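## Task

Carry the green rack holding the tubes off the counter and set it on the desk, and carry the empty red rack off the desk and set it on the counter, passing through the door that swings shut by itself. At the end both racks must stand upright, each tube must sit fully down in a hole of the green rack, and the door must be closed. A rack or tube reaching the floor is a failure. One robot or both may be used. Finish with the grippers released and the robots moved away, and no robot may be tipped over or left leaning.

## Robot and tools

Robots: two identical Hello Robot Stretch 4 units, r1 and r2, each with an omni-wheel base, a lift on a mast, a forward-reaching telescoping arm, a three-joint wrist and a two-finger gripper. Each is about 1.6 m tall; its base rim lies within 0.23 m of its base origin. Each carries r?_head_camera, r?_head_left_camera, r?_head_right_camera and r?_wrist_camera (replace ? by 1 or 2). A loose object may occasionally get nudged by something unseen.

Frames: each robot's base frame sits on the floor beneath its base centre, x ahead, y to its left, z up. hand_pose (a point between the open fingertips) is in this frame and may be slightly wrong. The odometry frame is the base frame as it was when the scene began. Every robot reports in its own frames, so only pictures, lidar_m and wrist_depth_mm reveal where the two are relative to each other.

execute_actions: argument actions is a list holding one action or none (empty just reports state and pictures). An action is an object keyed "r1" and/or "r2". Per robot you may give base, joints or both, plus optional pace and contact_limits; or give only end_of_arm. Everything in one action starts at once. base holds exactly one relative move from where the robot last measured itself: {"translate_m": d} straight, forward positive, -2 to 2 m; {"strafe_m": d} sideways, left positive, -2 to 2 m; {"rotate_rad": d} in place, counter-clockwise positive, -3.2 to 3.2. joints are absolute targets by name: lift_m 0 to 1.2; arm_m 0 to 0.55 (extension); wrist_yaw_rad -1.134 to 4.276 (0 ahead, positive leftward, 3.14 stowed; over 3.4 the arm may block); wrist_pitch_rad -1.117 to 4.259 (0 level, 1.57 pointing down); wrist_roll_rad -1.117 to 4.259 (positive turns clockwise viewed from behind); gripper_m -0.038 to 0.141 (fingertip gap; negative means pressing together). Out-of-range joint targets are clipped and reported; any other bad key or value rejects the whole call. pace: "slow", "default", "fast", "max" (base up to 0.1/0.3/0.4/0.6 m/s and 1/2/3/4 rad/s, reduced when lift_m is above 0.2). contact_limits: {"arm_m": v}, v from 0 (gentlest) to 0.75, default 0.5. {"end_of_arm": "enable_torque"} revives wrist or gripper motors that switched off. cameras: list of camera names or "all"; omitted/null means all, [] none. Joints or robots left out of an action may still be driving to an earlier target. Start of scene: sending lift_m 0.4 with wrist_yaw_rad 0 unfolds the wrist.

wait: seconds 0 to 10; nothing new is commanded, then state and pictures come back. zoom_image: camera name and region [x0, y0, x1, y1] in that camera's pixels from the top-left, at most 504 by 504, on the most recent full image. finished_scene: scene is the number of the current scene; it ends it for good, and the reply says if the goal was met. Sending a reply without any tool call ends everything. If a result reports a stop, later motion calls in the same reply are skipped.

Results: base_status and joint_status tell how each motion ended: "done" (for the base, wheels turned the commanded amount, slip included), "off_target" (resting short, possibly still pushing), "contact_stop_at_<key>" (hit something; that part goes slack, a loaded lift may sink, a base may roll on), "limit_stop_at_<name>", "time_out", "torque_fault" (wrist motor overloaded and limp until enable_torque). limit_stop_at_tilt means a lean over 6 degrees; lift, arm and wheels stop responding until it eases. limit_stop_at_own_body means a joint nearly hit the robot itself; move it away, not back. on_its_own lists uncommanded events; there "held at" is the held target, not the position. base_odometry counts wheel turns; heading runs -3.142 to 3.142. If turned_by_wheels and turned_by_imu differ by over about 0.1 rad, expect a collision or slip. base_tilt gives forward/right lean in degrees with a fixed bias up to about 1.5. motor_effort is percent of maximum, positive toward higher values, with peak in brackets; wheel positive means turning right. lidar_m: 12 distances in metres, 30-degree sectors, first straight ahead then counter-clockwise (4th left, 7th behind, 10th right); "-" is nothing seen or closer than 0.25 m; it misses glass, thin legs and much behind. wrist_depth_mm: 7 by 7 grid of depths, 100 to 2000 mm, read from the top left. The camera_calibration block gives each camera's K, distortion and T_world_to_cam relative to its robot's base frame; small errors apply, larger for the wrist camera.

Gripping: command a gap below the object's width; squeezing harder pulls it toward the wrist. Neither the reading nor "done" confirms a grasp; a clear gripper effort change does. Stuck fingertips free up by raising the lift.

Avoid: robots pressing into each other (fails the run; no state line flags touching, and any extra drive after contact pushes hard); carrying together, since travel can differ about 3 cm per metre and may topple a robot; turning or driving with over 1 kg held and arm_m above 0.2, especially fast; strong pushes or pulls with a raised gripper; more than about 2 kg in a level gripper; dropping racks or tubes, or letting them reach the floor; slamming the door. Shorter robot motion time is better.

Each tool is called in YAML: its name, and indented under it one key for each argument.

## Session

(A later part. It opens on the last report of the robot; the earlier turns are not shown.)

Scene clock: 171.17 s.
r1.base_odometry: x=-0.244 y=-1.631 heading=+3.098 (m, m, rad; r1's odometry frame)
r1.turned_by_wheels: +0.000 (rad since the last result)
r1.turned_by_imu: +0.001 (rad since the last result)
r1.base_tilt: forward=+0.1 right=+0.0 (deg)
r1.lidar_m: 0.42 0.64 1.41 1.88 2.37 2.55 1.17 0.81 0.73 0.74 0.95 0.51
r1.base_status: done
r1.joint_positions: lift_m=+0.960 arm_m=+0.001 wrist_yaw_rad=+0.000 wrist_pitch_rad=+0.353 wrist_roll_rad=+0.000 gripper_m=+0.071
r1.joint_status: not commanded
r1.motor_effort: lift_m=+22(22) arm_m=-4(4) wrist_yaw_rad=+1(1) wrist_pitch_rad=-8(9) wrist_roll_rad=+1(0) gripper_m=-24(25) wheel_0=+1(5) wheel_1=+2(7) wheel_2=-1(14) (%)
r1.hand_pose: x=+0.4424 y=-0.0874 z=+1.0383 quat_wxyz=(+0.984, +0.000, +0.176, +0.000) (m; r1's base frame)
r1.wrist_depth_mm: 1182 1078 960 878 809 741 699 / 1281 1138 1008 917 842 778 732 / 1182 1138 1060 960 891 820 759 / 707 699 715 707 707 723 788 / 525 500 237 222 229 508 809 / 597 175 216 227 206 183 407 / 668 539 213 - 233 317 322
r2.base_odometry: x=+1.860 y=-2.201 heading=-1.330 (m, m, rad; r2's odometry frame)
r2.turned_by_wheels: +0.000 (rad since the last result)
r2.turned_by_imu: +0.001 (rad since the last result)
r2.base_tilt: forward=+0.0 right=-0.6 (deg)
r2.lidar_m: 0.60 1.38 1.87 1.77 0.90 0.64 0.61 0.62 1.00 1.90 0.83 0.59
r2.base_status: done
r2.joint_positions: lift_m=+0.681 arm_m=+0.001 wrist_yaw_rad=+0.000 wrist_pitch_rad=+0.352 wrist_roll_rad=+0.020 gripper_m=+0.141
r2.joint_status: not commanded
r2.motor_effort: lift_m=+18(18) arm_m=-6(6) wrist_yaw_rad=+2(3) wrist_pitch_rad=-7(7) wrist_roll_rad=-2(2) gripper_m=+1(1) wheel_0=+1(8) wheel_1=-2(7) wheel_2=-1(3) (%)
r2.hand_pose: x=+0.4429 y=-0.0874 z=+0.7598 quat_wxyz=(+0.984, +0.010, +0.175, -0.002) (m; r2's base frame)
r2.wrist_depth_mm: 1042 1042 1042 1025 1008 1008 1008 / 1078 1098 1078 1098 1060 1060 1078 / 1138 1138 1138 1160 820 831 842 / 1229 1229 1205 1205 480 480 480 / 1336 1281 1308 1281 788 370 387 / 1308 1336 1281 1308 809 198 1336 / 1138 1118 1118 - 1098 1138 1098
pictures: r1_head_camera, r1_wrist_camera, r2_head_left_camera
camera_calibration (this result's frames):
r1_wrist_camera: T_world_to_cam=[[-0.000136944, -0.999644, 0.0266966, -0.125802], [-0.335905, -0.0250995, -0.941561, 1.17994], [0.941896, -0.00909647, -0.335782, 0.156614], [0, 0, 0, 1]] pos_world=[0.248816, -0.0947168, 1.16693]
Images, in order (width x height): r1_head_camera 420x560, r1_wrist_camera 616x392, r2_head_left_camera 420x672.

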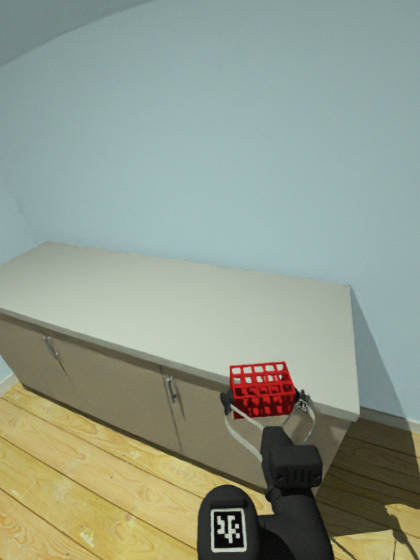

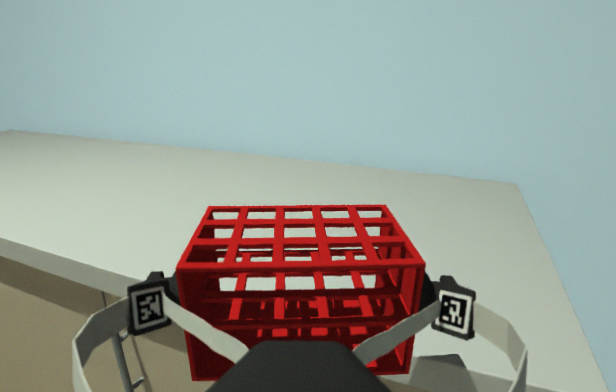

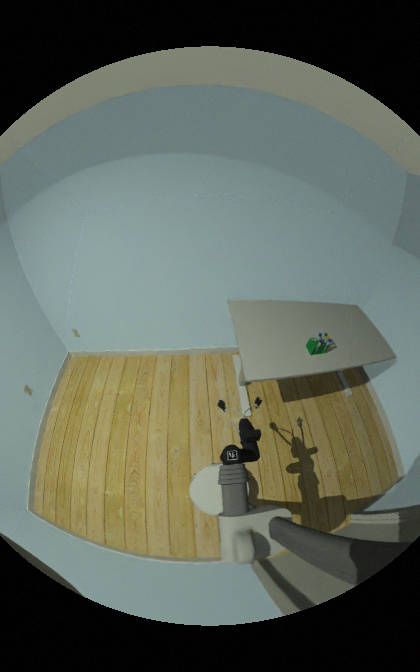

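execute_actions:
  actions:
    - {"r1":{"joints":{"arm_m":0.38,"lift_m":0.94}},"r2":{"base":{"rotate_rad":-2.0}}}
  cameras: ["r1_head_camera","r1_wrist_camera","r2_head_left_camera"]

execute_actions:
  actions:
    - {"r1":{"joints":{"lift_m":0.897}}}
  cameras: ["r1_head_camera","r1_wrist_camera"]

Scene clock: 176.27 s.
r1.base_odometry: x=-0.244 y=-1.631 heading=+3.098 (m, m, rad; r1's odometry frame)
r1.turned_by_wheels: +0.000 (rad since the last result)
r1.turned_by_imu: +0.000 (rad since the last result)
r1.base_tilt: forward=+0.1 right=+0.0 (deg)
r1.lidar_m: 0.54 0.67 1.42 1.86 2.36 2.58 1.17 0.82 0.75 0.75 0.96 0.53
r1.base_status: not commanded
r1.joint_positions: lift_m=+0.940 arm_m=+0.379 wrist_yaw_rad=+0.000 wrist_pitch_rad=+0.353 wrist_roll_rad=+0.000 gripper_m=+0.071
r1.joint_status: all done
r1.motor_effort: lift_m=+18(21) arm_m=+6(6) wrist_yaw_rad=-1(1) wrist_pitch_rad=-8(8) wrist_roll_rad=+0(0) gripper_m=-25(25) wheel_0=+0(0) wheel_1=+3(3) wheel_2=-1(1) (%)
r1.hand_pose: x=+0.8206 y=-0.0874 z=+1.0187 quat_wxyz=(+0.984, +0.000, +0.176, +0.000) (m; r1's base frame)
r1.wrist_depth_mm: 732 661 585 539 496 459 430 / 788 691 627 574 521 480 445 / 854 741 668 597 549 496 466 / 634 640 647 603 564 521 484 / 452 455 237 222 229 462 462 / 349 175 216 228 204 183 355 / 285 289 213 - 234 290 291
r2.base_odometry: x=+1.860 y=-2.201 heading=+2.953 (m, m, rad; r2's odometry frame)
r2.turned_by_wheels: -2.000 (rad since the last result)
r2.turned_by_imu: -1.964 (rad since the last result)
r2.base_tilt: forward=+0.0 right=-0.6 (deg)
r2.lidar_m: 1.10 1.71 0.75 0.58 0.92 1.43 1.81 1.79 0.85 0.64 0.57 0.73
r2.base_status: done
r2.joint_positions: lift_m=+0.681 arm_m=+0.001 wrist_yaw_rad=+0.000 wrist_pitch_rad=+0.352 wrist_roll_rad=+0.020 gripper_m=+0.141
r2.joint_status: not commanded
r2.motor_effort: lift_m=+19(19) arm_m=-6(6) wrist_yaw_rad=+2(1) wrist_pitch_rad=-7(7) wrist_roll_rad=-1(1) gripper_m=+0(2) wheel_0=+0(5) wheel_1=-1(6) wheel_2=-2(13) (%)
r2.hand_pose: x=+0.4429 y=-0.0874 z=+0.7598 quat_wxyz=(+0.984, +0.010, +0.175, -0.002) (m; r2's base frame)
r2.wrist_depth_mm: 1366 1499 1576 1042 809 615 492 / 1397 1499 1661 1078 854 621 504 / 1430 1576 1756 1160 878 640 521 / 1537 1708 1808 1205 904 661 530 / 1537 1661 1756 1281 946 654 549 / 1366 1336 1255 1229 878 197 549 / 1138 1118 1160 - 917 715 564
pictures: r1_head_camera, r1_wrist_camera, r2_head_left_camera
camera_calibration (this result's frames):
r1_wrist_camera: T_world_to_cam=[[0.0000459159, -0.999644, 0.0266965, -0.125327], [-0.335835, -0.0251614, -0.941585, 1.28847], [0.941921, -0.00892239, -0.335716, -0.206292], [0, 0, 0, 1]] pos_world=[0.627031, -0.0947026, 1.1473]
Images, in order (width x height): r1_head_camera 420x560, r1_wrist_camera 616x392, r2_head_left_camera 420x672.

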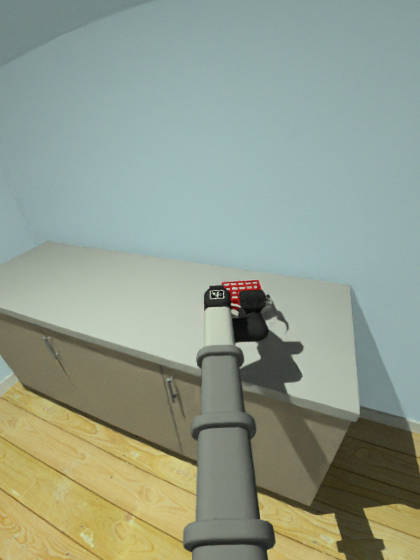

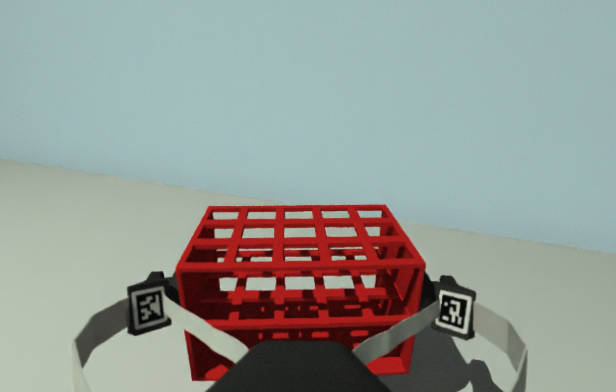

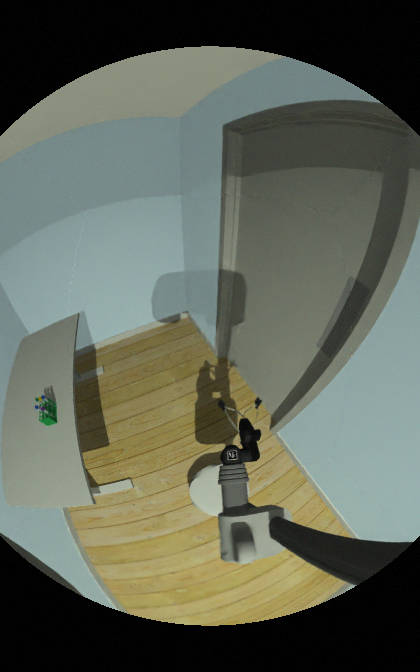

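Scene clock: 177.30 s.
r1.base_odometry: x=-0.244 y=-1.631 heading=+3.098 (m, m, rad; r1's odometry frame)
r1.turned_by_wheels: +0.000 (rad since the last result)
r1.turned_by_imu: +0.000 (rad since the last result)
r1.base_tilt: forward=+0.1 right=-0.1 (deg)
r1.lidar_m: 0.54 0.69 1.40 1.89 2.36 2.57 1.15 0.81 0.74 0.75 0.95 0.50
r1.base_status: not commanded
r1.joint_positions: lift_m=+0.897 arm_m=+0.379 wrist_yaw_rad=+0.000 wrist_pitch_rad=+0.353 wrist_roll_rad=+0.000 gripper_m=+0.071
r1.joint_status: all done
r1.motor_effort: lift_m=+17(21) arm_m=+6(6) wrist_yaw_rad=-2(0) wrist_pitch_rad=-8(8) wrist_roll_rad=+0(0) gripper_m=-25(24) wheel_0=+1(1) wheel_1=+2(2) wheel_2=-2(1) (%)
r1.hand_pose: x=+0.8206 y=-0.0874 z=+0.9757 quat_wxyz=(+0.984, +0.000, +0.176, +0.000) (m; r1's base frame)
r1.wrist_depth_mm: 732 661 597 539 492 455 430 / 778 691 627 574 521 477 445 / 798 723 661 597 549 500 466 / 521 525 525 525 530 512 484 / 370 375 237 220 229 377 375 / 286 176 216 228 204 183 290 / 232 235 212 - 220 236 243
r2.base_odometry: x=+1.860 y=-2.201 heading=+2.953 (m, m, rad; r2's odometry frame)
r2.turned_by_wheels: +0.000 (rad since the last result)
r2.turned_by_imu: +0.000 (rad since the last result)
r2.base_tilt: forward=+0.1 right=-0.6 (deg)
r2.lidar_m: 1.10 1.71 0.72 0.59 0.95 1.44 1.83 1.80 0.81 0.62 0.60 0.74
r2.base_status: not commanded
r2.joint_positions: lift_m=+0.681 arm_m=+0.001 wrist_yaw_rad=+0.000 wrist_pitch_rad=+0.352 wrist_roll_rad=+0.020 gripper_m=+0.141
r2.joint_status: not commanded
r2.motor_effort: lift_m=+19(19) arm_m=-6(6) wrist_yaw_rad=+2(2) wrist_pitch_rad=-7(6) wrist_roll_rad=-1(2) gripper_m=+3(1) wheel_0=+0(0) wheel_1=-1(1) wheel_2=-2(2) (%)
r2.hand_pose: x=+0.4429 y=-0.0874 z=+0.7598 quat_wxyz=(+0.984, +0.010, +0.175, -0.002) (m; r2's base frame)
r2.wrist_depth_mm: 1336 1464 1618 1042 831 615 492 / 1430 1499 1576 1078 854 615 504 / 1464 1576 1708 1118 866 640 521 / 1499 1708 1863 1205 891 654 535 / 1576 1661 1756 1308 946 654 539 / 1397 1308 1255 1229 878 197 549 / 1138 1098 1118 - 904 715 559
pictures: r1_head_camera, r1_wrist_camera
camera_calibration (this result's frames):
r1_wrist_camera: T_world_to_cam=[[0.0000471444, -0.999644, 0.0266965, -0.124179], [-0.335872, -0.0251615, -0.941571, 1.24799], [0.941908, -0.00892222, -0.335754, -0.220684], [0, 0, 0, 1]] pos_world=[0.627034, -0.0947026, 1.10429]
Images, in order (width x height): r1_head_camera 420x560, r1_wrist_camera 616x392.

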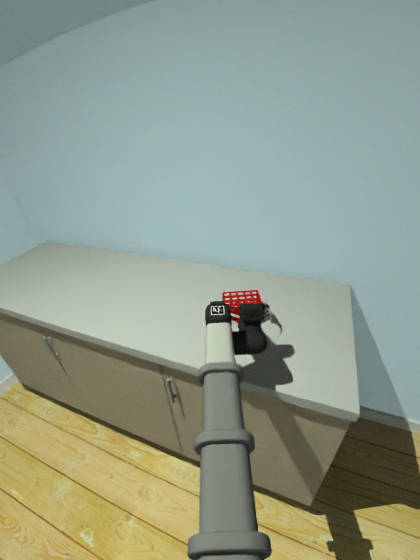

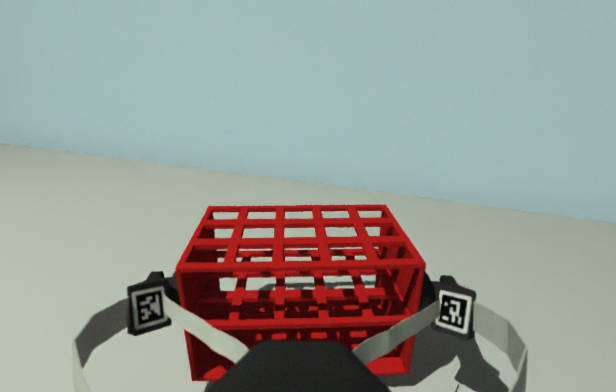

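execute_actions:
  actions:
    - {"r1":{"joints":{"lift_m":0.888},"pace":"slow"}}
  cameras: []

execute_actions:
  actions:
    - {"r1":{"joints":{"gripper_m":0.141}}}
  cameras: ["r1_wrist_camera"]

execute_actions:
  actions:
    - {"r1":{"joints":{"arm_m":0},"base":{"translate_m":-0.3},"pace":"fast"}}
  cameras: ["r1_wrist_camera","r1_head_left_camera","r2_head_left_camera","r2_head_camera"]

zoom_image:
  camera: "r2_head_left_camera"
  region: [0,360,120,450]

Scene clock: 181.70 s.
r1.base_odometry: x=-0.244 y=-1.631 heading=+3.098 (m, m, rad; r1's odometry frame)
r1.turned_by_wheels: +0.000 (rad since the last result)
r1.turned_by_imu: +0.000 (rad since the last result)
r1.base_tilt: forward=+0.1 right=+0.0 (deg)
r1.lidar_m: 0.54 0.68 1.40 1.88 2.36 2.58 1.16 0.81 0.73 0.76 0.94 0.52
r1.base_status: not commanded
r1.joint_positions: lift_m=+0.888 arm_m=+0.379 wrist_yaw_rad=+0.000 wrist_pitch_rad=+0.353 wrist_roll_rad=+0.000 gripper_m=+0.071
r1.joint_status: all done
r1.motor_effort: lift_m=+17(14) arm_m=+6(6) wrist_yaw_rad=-1(1) wrist_pitch_rad=-9(8) wrist_roll_rad=+0(0) gripper_m=-24(24) wheel_0=+1(1) wheel_1=+3(2) wheel_2=-1(1) (%)
r1.hand_pose: x=+0.8206 y=-0.0874 z=+0.9667 quat_wxyz=(+0.984, +0.000, +0.176, +0.000) (m; r1's base frame)
r1.wrist_depth_mm: 732 661 585 539 496 455 430 / 788 699 621 569 521 477 442 / 798 732 661 603 549 500 466 / 500 500 500 504 504 508 477 / 353 353 237 221 228 357 355 / 272 176 216 229 204 182 276 / 221 224 209 - 215 224 232
r2.base_odometry: x=+1.860 y=-2.201 heading=+2.953 (m, m, rad; r2's odometry frame)
r2.turned_by_wheels: +0.000 (rad since the last result)
r2.turned_by_imu: +0.001 (rad since the last result)
r2.base_tilt: forward=+0.1 right=-0.6 (deg)
r2.lidar_m: 1.10 1.71 0.76 0.58 0.96 1.44 1.82 1.79 0.83 0.64 0.61 0.72
r2.base_status: not commanded
r2.joint_positions: lift_m=+0.681 arm_m=+0.001 wrist_yaw_rad=+0.000 wrist_pitch_rad=+0.352 wrist_roll_rad=+0.020 gripper_m=+0.141
r2.joint_status: not commanded
r2.motor_effort: lift_m=+19(19) arm_m=-6(6) wrist_yaw_rad=+2(2) wrist_pitch_rad=-7(7) wrist_roll_rad=-1(1) gripper_m=-2(0) wheel_0=+0(0) wheel_1=-1(1) wheel_2=-2(2) (%)
r2.hand_pose: x=+0.4429 y=-0.0874 z=+0.7598 quat_wxyz=(+0.984, +0.010, +0.175, -0.002) (m; r2's base frame)
r2.wrist_depth_mm: 1366 1464 1576 1042 809 615 496 / 1397 1537 1708 1078 842 634 504 / 1499 1576 1661 1118 878 640 517 / 1537 1708 1756 1229 904 661 530 / 1537 1756 1756 1308 946 647 539 / 1397 1336 1308 1229 878 198 549 / 1138 1118 1138 - 917 707 564
pictures: none
No camera images: the call's "cameras" was empty. Leave "cameras" out to get every camera's image.

Scene clock: 183.43 s.
r1.base_odometry: x=-0.244 y=-1.631 heading=+3.098 (m, m, rad; r1's odometry frame)
r1.turned_by_wheels: +0.000 (rad since the last result)
r1.turned_by_imu: +0.000 (rad since the last result)
r1.base_tilt: forward=+0.1 right=-0.1 (deg)
r1.lidar_m: 0.54 0.67 1.41 1.88 2.38 2.57 1.16 0.82 0.73 0.75 0.96 0.52
r1.base_status: not commanded
r1.joint_positions: lift_m=+0.888 arm_m=+0.379 wrist_yaw_rad=+0.000 wrist_pitch_rad=+0.352 wrist_roll_rad=+0.000 gripper_m=+0.141
r1.joint_status: all done
r1.motor_effort: lift_m=+17(17) arm_m=+6(6) wrist_yaw_rad=-1(0) wrist_pitch_rad=-7(9) wrist_roll_rad=+0(0) gripper_m=+1(21) wheel_0=+1(1) wheel_1=+2(2) wheel_2=-1(2) (%)
r1.hand_pose: x=+0.8207 y=-0.0874 z=+0.9668 quat_wxyz=(+0.985, +0.000, +0.175, +0.000) (m; r1's base frame)
r1.wrist_depth_mm: 741 661 591 535 496 455 430 / 788 699 627 569 517 477 445 / 809 732 661 597 539 500 466 / 500 500 504 504 508 504 480 / 351 355 237 236 236 359 362 / 272 253 229 239 229 256 277 / 226 224 230 - 227 225 233
r2.base_odometry: x=+1.860 y=-2.201 heading=+2.953 (m, m, rad; r2's odometry frame)
r2.turned_by_wheels: +0.000 (rad since the last result)
r2.turned_by_imu: +0.000 (rad since the last result)
r2.base_tilt: forward=+0.1 right=-0.6 (deg)
r2.lidar_m: 1.09 1.70 0.75 0.58 0.94 1.44 1.81 1.78 0.85 0.62 0.61 0.75
r2.base_status: not commanded
r2.joint_positions: lift_m=+0.681 arm_m=+0.001 wrist_yaw_rad=+0.000 wrist_pitch_rad=+0.352 wrist_roll_rad=+0.020 gripper_m=+0.141
r2.joint_status: not commanded
r2.motor_effort: lift_m=+19(19) arm_m=-6(6) wrist_yaw_rad=+2(2) wrist_pitch_rad=-7(7) wrist_roll_rad=-1(2) gripper_m=-1(3) wheel_0=+0(0) wheel_1=-1(1) wheel_2=-2(2) (%)
r2.hand_pose: x=+0.4429 y=-0.0874 z=+0.7598 quat_wxyz=(+0.984, +0.010, +0.175, -0.002) (m; r2's base frame)
r2.wrist_depth_mm: 1366 1464 1576 1060 809 615 496 / 1397 1537 1661 1078 831 621 508 / 1464 1618 1756 1182 866 647 517 / 1576 1708 1863 1182 904 661 525 / 1576 1661 1708 1308 931 647 544 / 1366 1281 1281 1255 878 198 549 / 1138 1118 1138 - 904 699 559
pictures: r1_wrist_camera
camera_calibration (this result's frames):
r1_wrist_camera: T_world_to_cam=[[0.0000328336, -0.999644, 0.0266965, -0.123931], [-0.335379, -0.0251613, -0.941747, 1.23944], [0.942083, -0.00892251, -0.33526, -0.224325], [0, 0, 0, 1]] pos_world=[0.627021, -0.0947026, 1.09534]
Images, in order (width x height): r1_wrist_camera 616x392.

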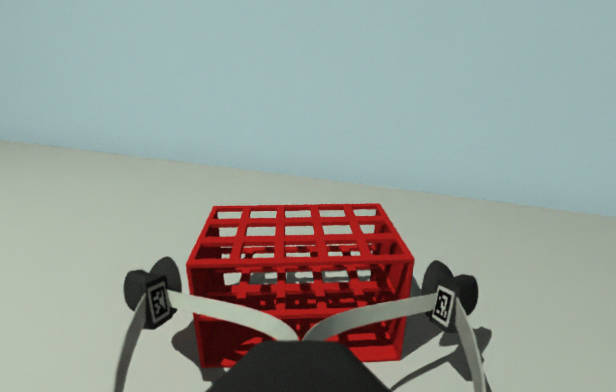

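Scene clock: 185.63 s.
r1.base_odometry: x=+0.056 y=-1.644 heading=+3.098 (m, m, rad; r1's odometry frame)
r1.turned_by_wheels: +0.000 (rad since the last result)
r1.turned_by_imu: +0.000 (rad since the last result)
r1.base_tilt: forward=+0.1 right=+0.0 (deg)
r1.lidar_m: 0.82 1.03 1.97 2.01 2.50 2.30 1.07 0.68 0.63 0.64 0.79 0.81
r1.base_status: done
r1.joint_positions: lift_m=+0.888 arm_m=+0.001 wrist_yaw_rad=+0.000 wrist_pitch_rad=+0.352 wrist_roll_rad=+0.000 gripper_m=+0.141
r1.joint_status: all done
r1.motor_effort: lift_m=+17(17) arm_m=-5(6) wrist_yaw_rad=+1(2) wrist_pitch_rad=-6(6) wrist_roll_rad=+0(1) gripper_m=+0(1) wheel_0=-1(8) wheel_1=-2(8) wheel_2=-1(13) (%)
r1.hand_pose: x=+0.4426 y=-0.0875 z=+0.9669 quat_wxyz=(+0.985, +0.000, +0.175, +0.000) (m; r1's base frame)
r1.wrist_depth_mm: 1576 1366 1255 1138 1060 960 917 / 1618 1464 1308 1182 1098 1025 946 / 891 854 842 854 878 1042 976 / 960 820 715 634 597 1078 1042 / 1008 878 778 699 627 1138 1098 / 1138 931 809 732 647 1182 1118 / 1336 1025 931 - 699 1255 1205
r2.base_odometry: x=+1.860 y=-2.201 heading=+2.953 (m, m, rad; r2's odometry frame)
r2.turned_by_wheels: +0.000 (rad since the last result)
r2.turned_by_imu: +0.001 (rad since the last result)
r2.base_tilt: forward=+0.1 right=-0.6 (deg)
r2.lidar_m: 1.09 1.72 0.76 0.57 0.92 1.41 1.83 1.79 0.85 0.62 0.60 0.73
r2.base_status: not commanded
r2.joint_positions: lift_m=+0.681 arm_m=+0.001 wrist_yaw_rad=+0.000 wrist_pitch_rad=+0.352 wrist_roll_rad=+0.020 gripper_m=+0.141
r2.joint_status: not commanded
r2.motor_effort: lift_m=+19(19) arm_m=-6(6) wrist_yaw_rad=+2(2) wrist_pitch_rad=-6(7) wrist_roll_rad=-1(2) gripper_m=+4(1) wheel_0=+0(0) wheel_1=-1(1) wheel_2=-2(2) (%)
r2.hand_pose: x=+0.4429 y=-0.0874 z=+0.7598 quat_wxyz=(+0.984, +0.010, +0.175, -0.002) (m; r2's base frame)
r2.wrist_depth_mm: 1366 1464 1576 1042 809 615 492 / 1366 1576 1618 1098 842 627 504 / 1499 1618 1708 1182 878 634 517 / 1537 1618 1808 1255 891 661 530 / 1618 1708 1756 1308 946 647 544 / 1397 1336 1255 1255 878 198 554 / 1118 1138 1098 - 917 707 559
pictures: r1_head_left_camera, r1_wrist_camera, r2_head_camera, r2_head_left_camera
camera_calibration (this result's frames):
r1_wrist_camera: T_world_to_cam=[[-0.000434744, -0.999643, 0.0266963, -0.123838], [-0.335215, -0.025006, -0.94181, 1.11267], [0.942142, -0.00935843, -0.335084, 0.131662], [0, 0, 0, 1]] pos_world=[0.248886, -0.0947383, 1.09535]
Images, in order (width x height): r1_head_left_camera 420x672, r1_wrist_camera 616x392, r2_head_camera 420x560, r2_head_left_camera 420x672.

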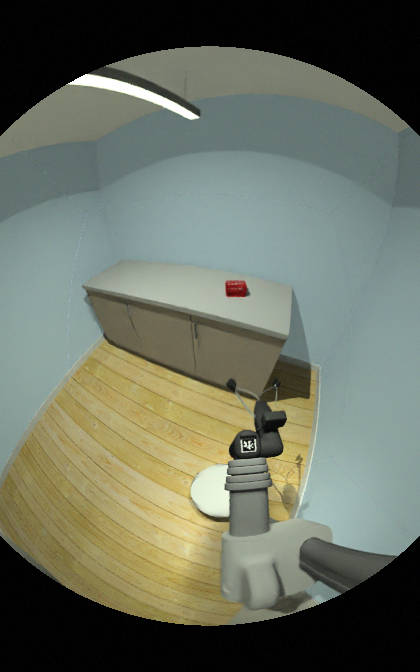

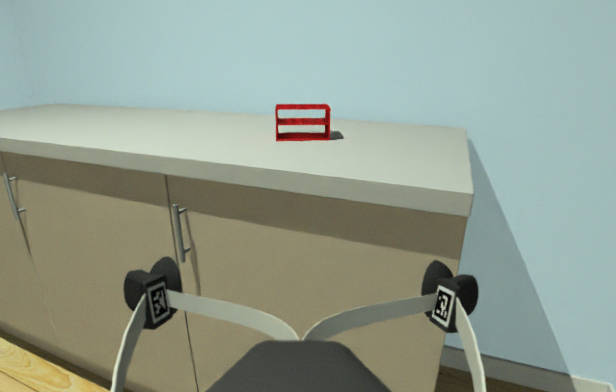

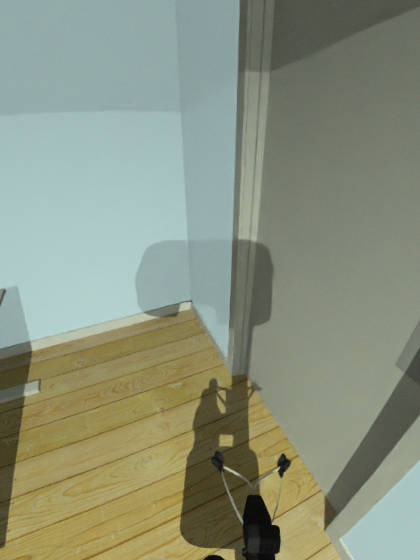

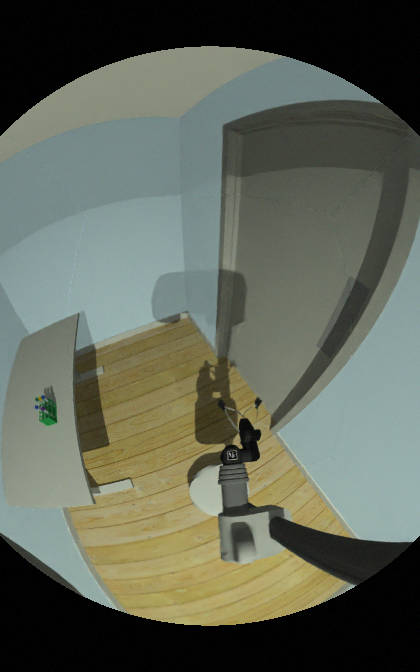

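Region (0, 360, 120, 450) of r2_head_left_camera's 420x672 image, scaled by 4.200, with more detail than that image has; it fills the top 378 rows of this view, and the rest is white.

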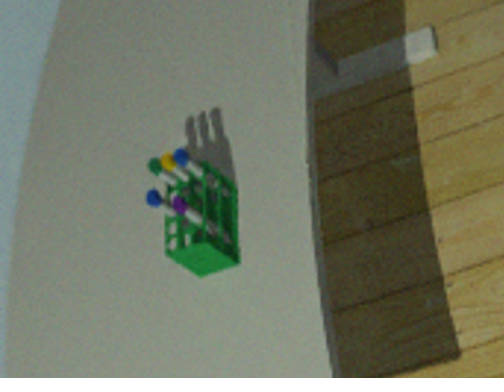

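finished_scene:
  scene: 2

The scene is finished: the task was done.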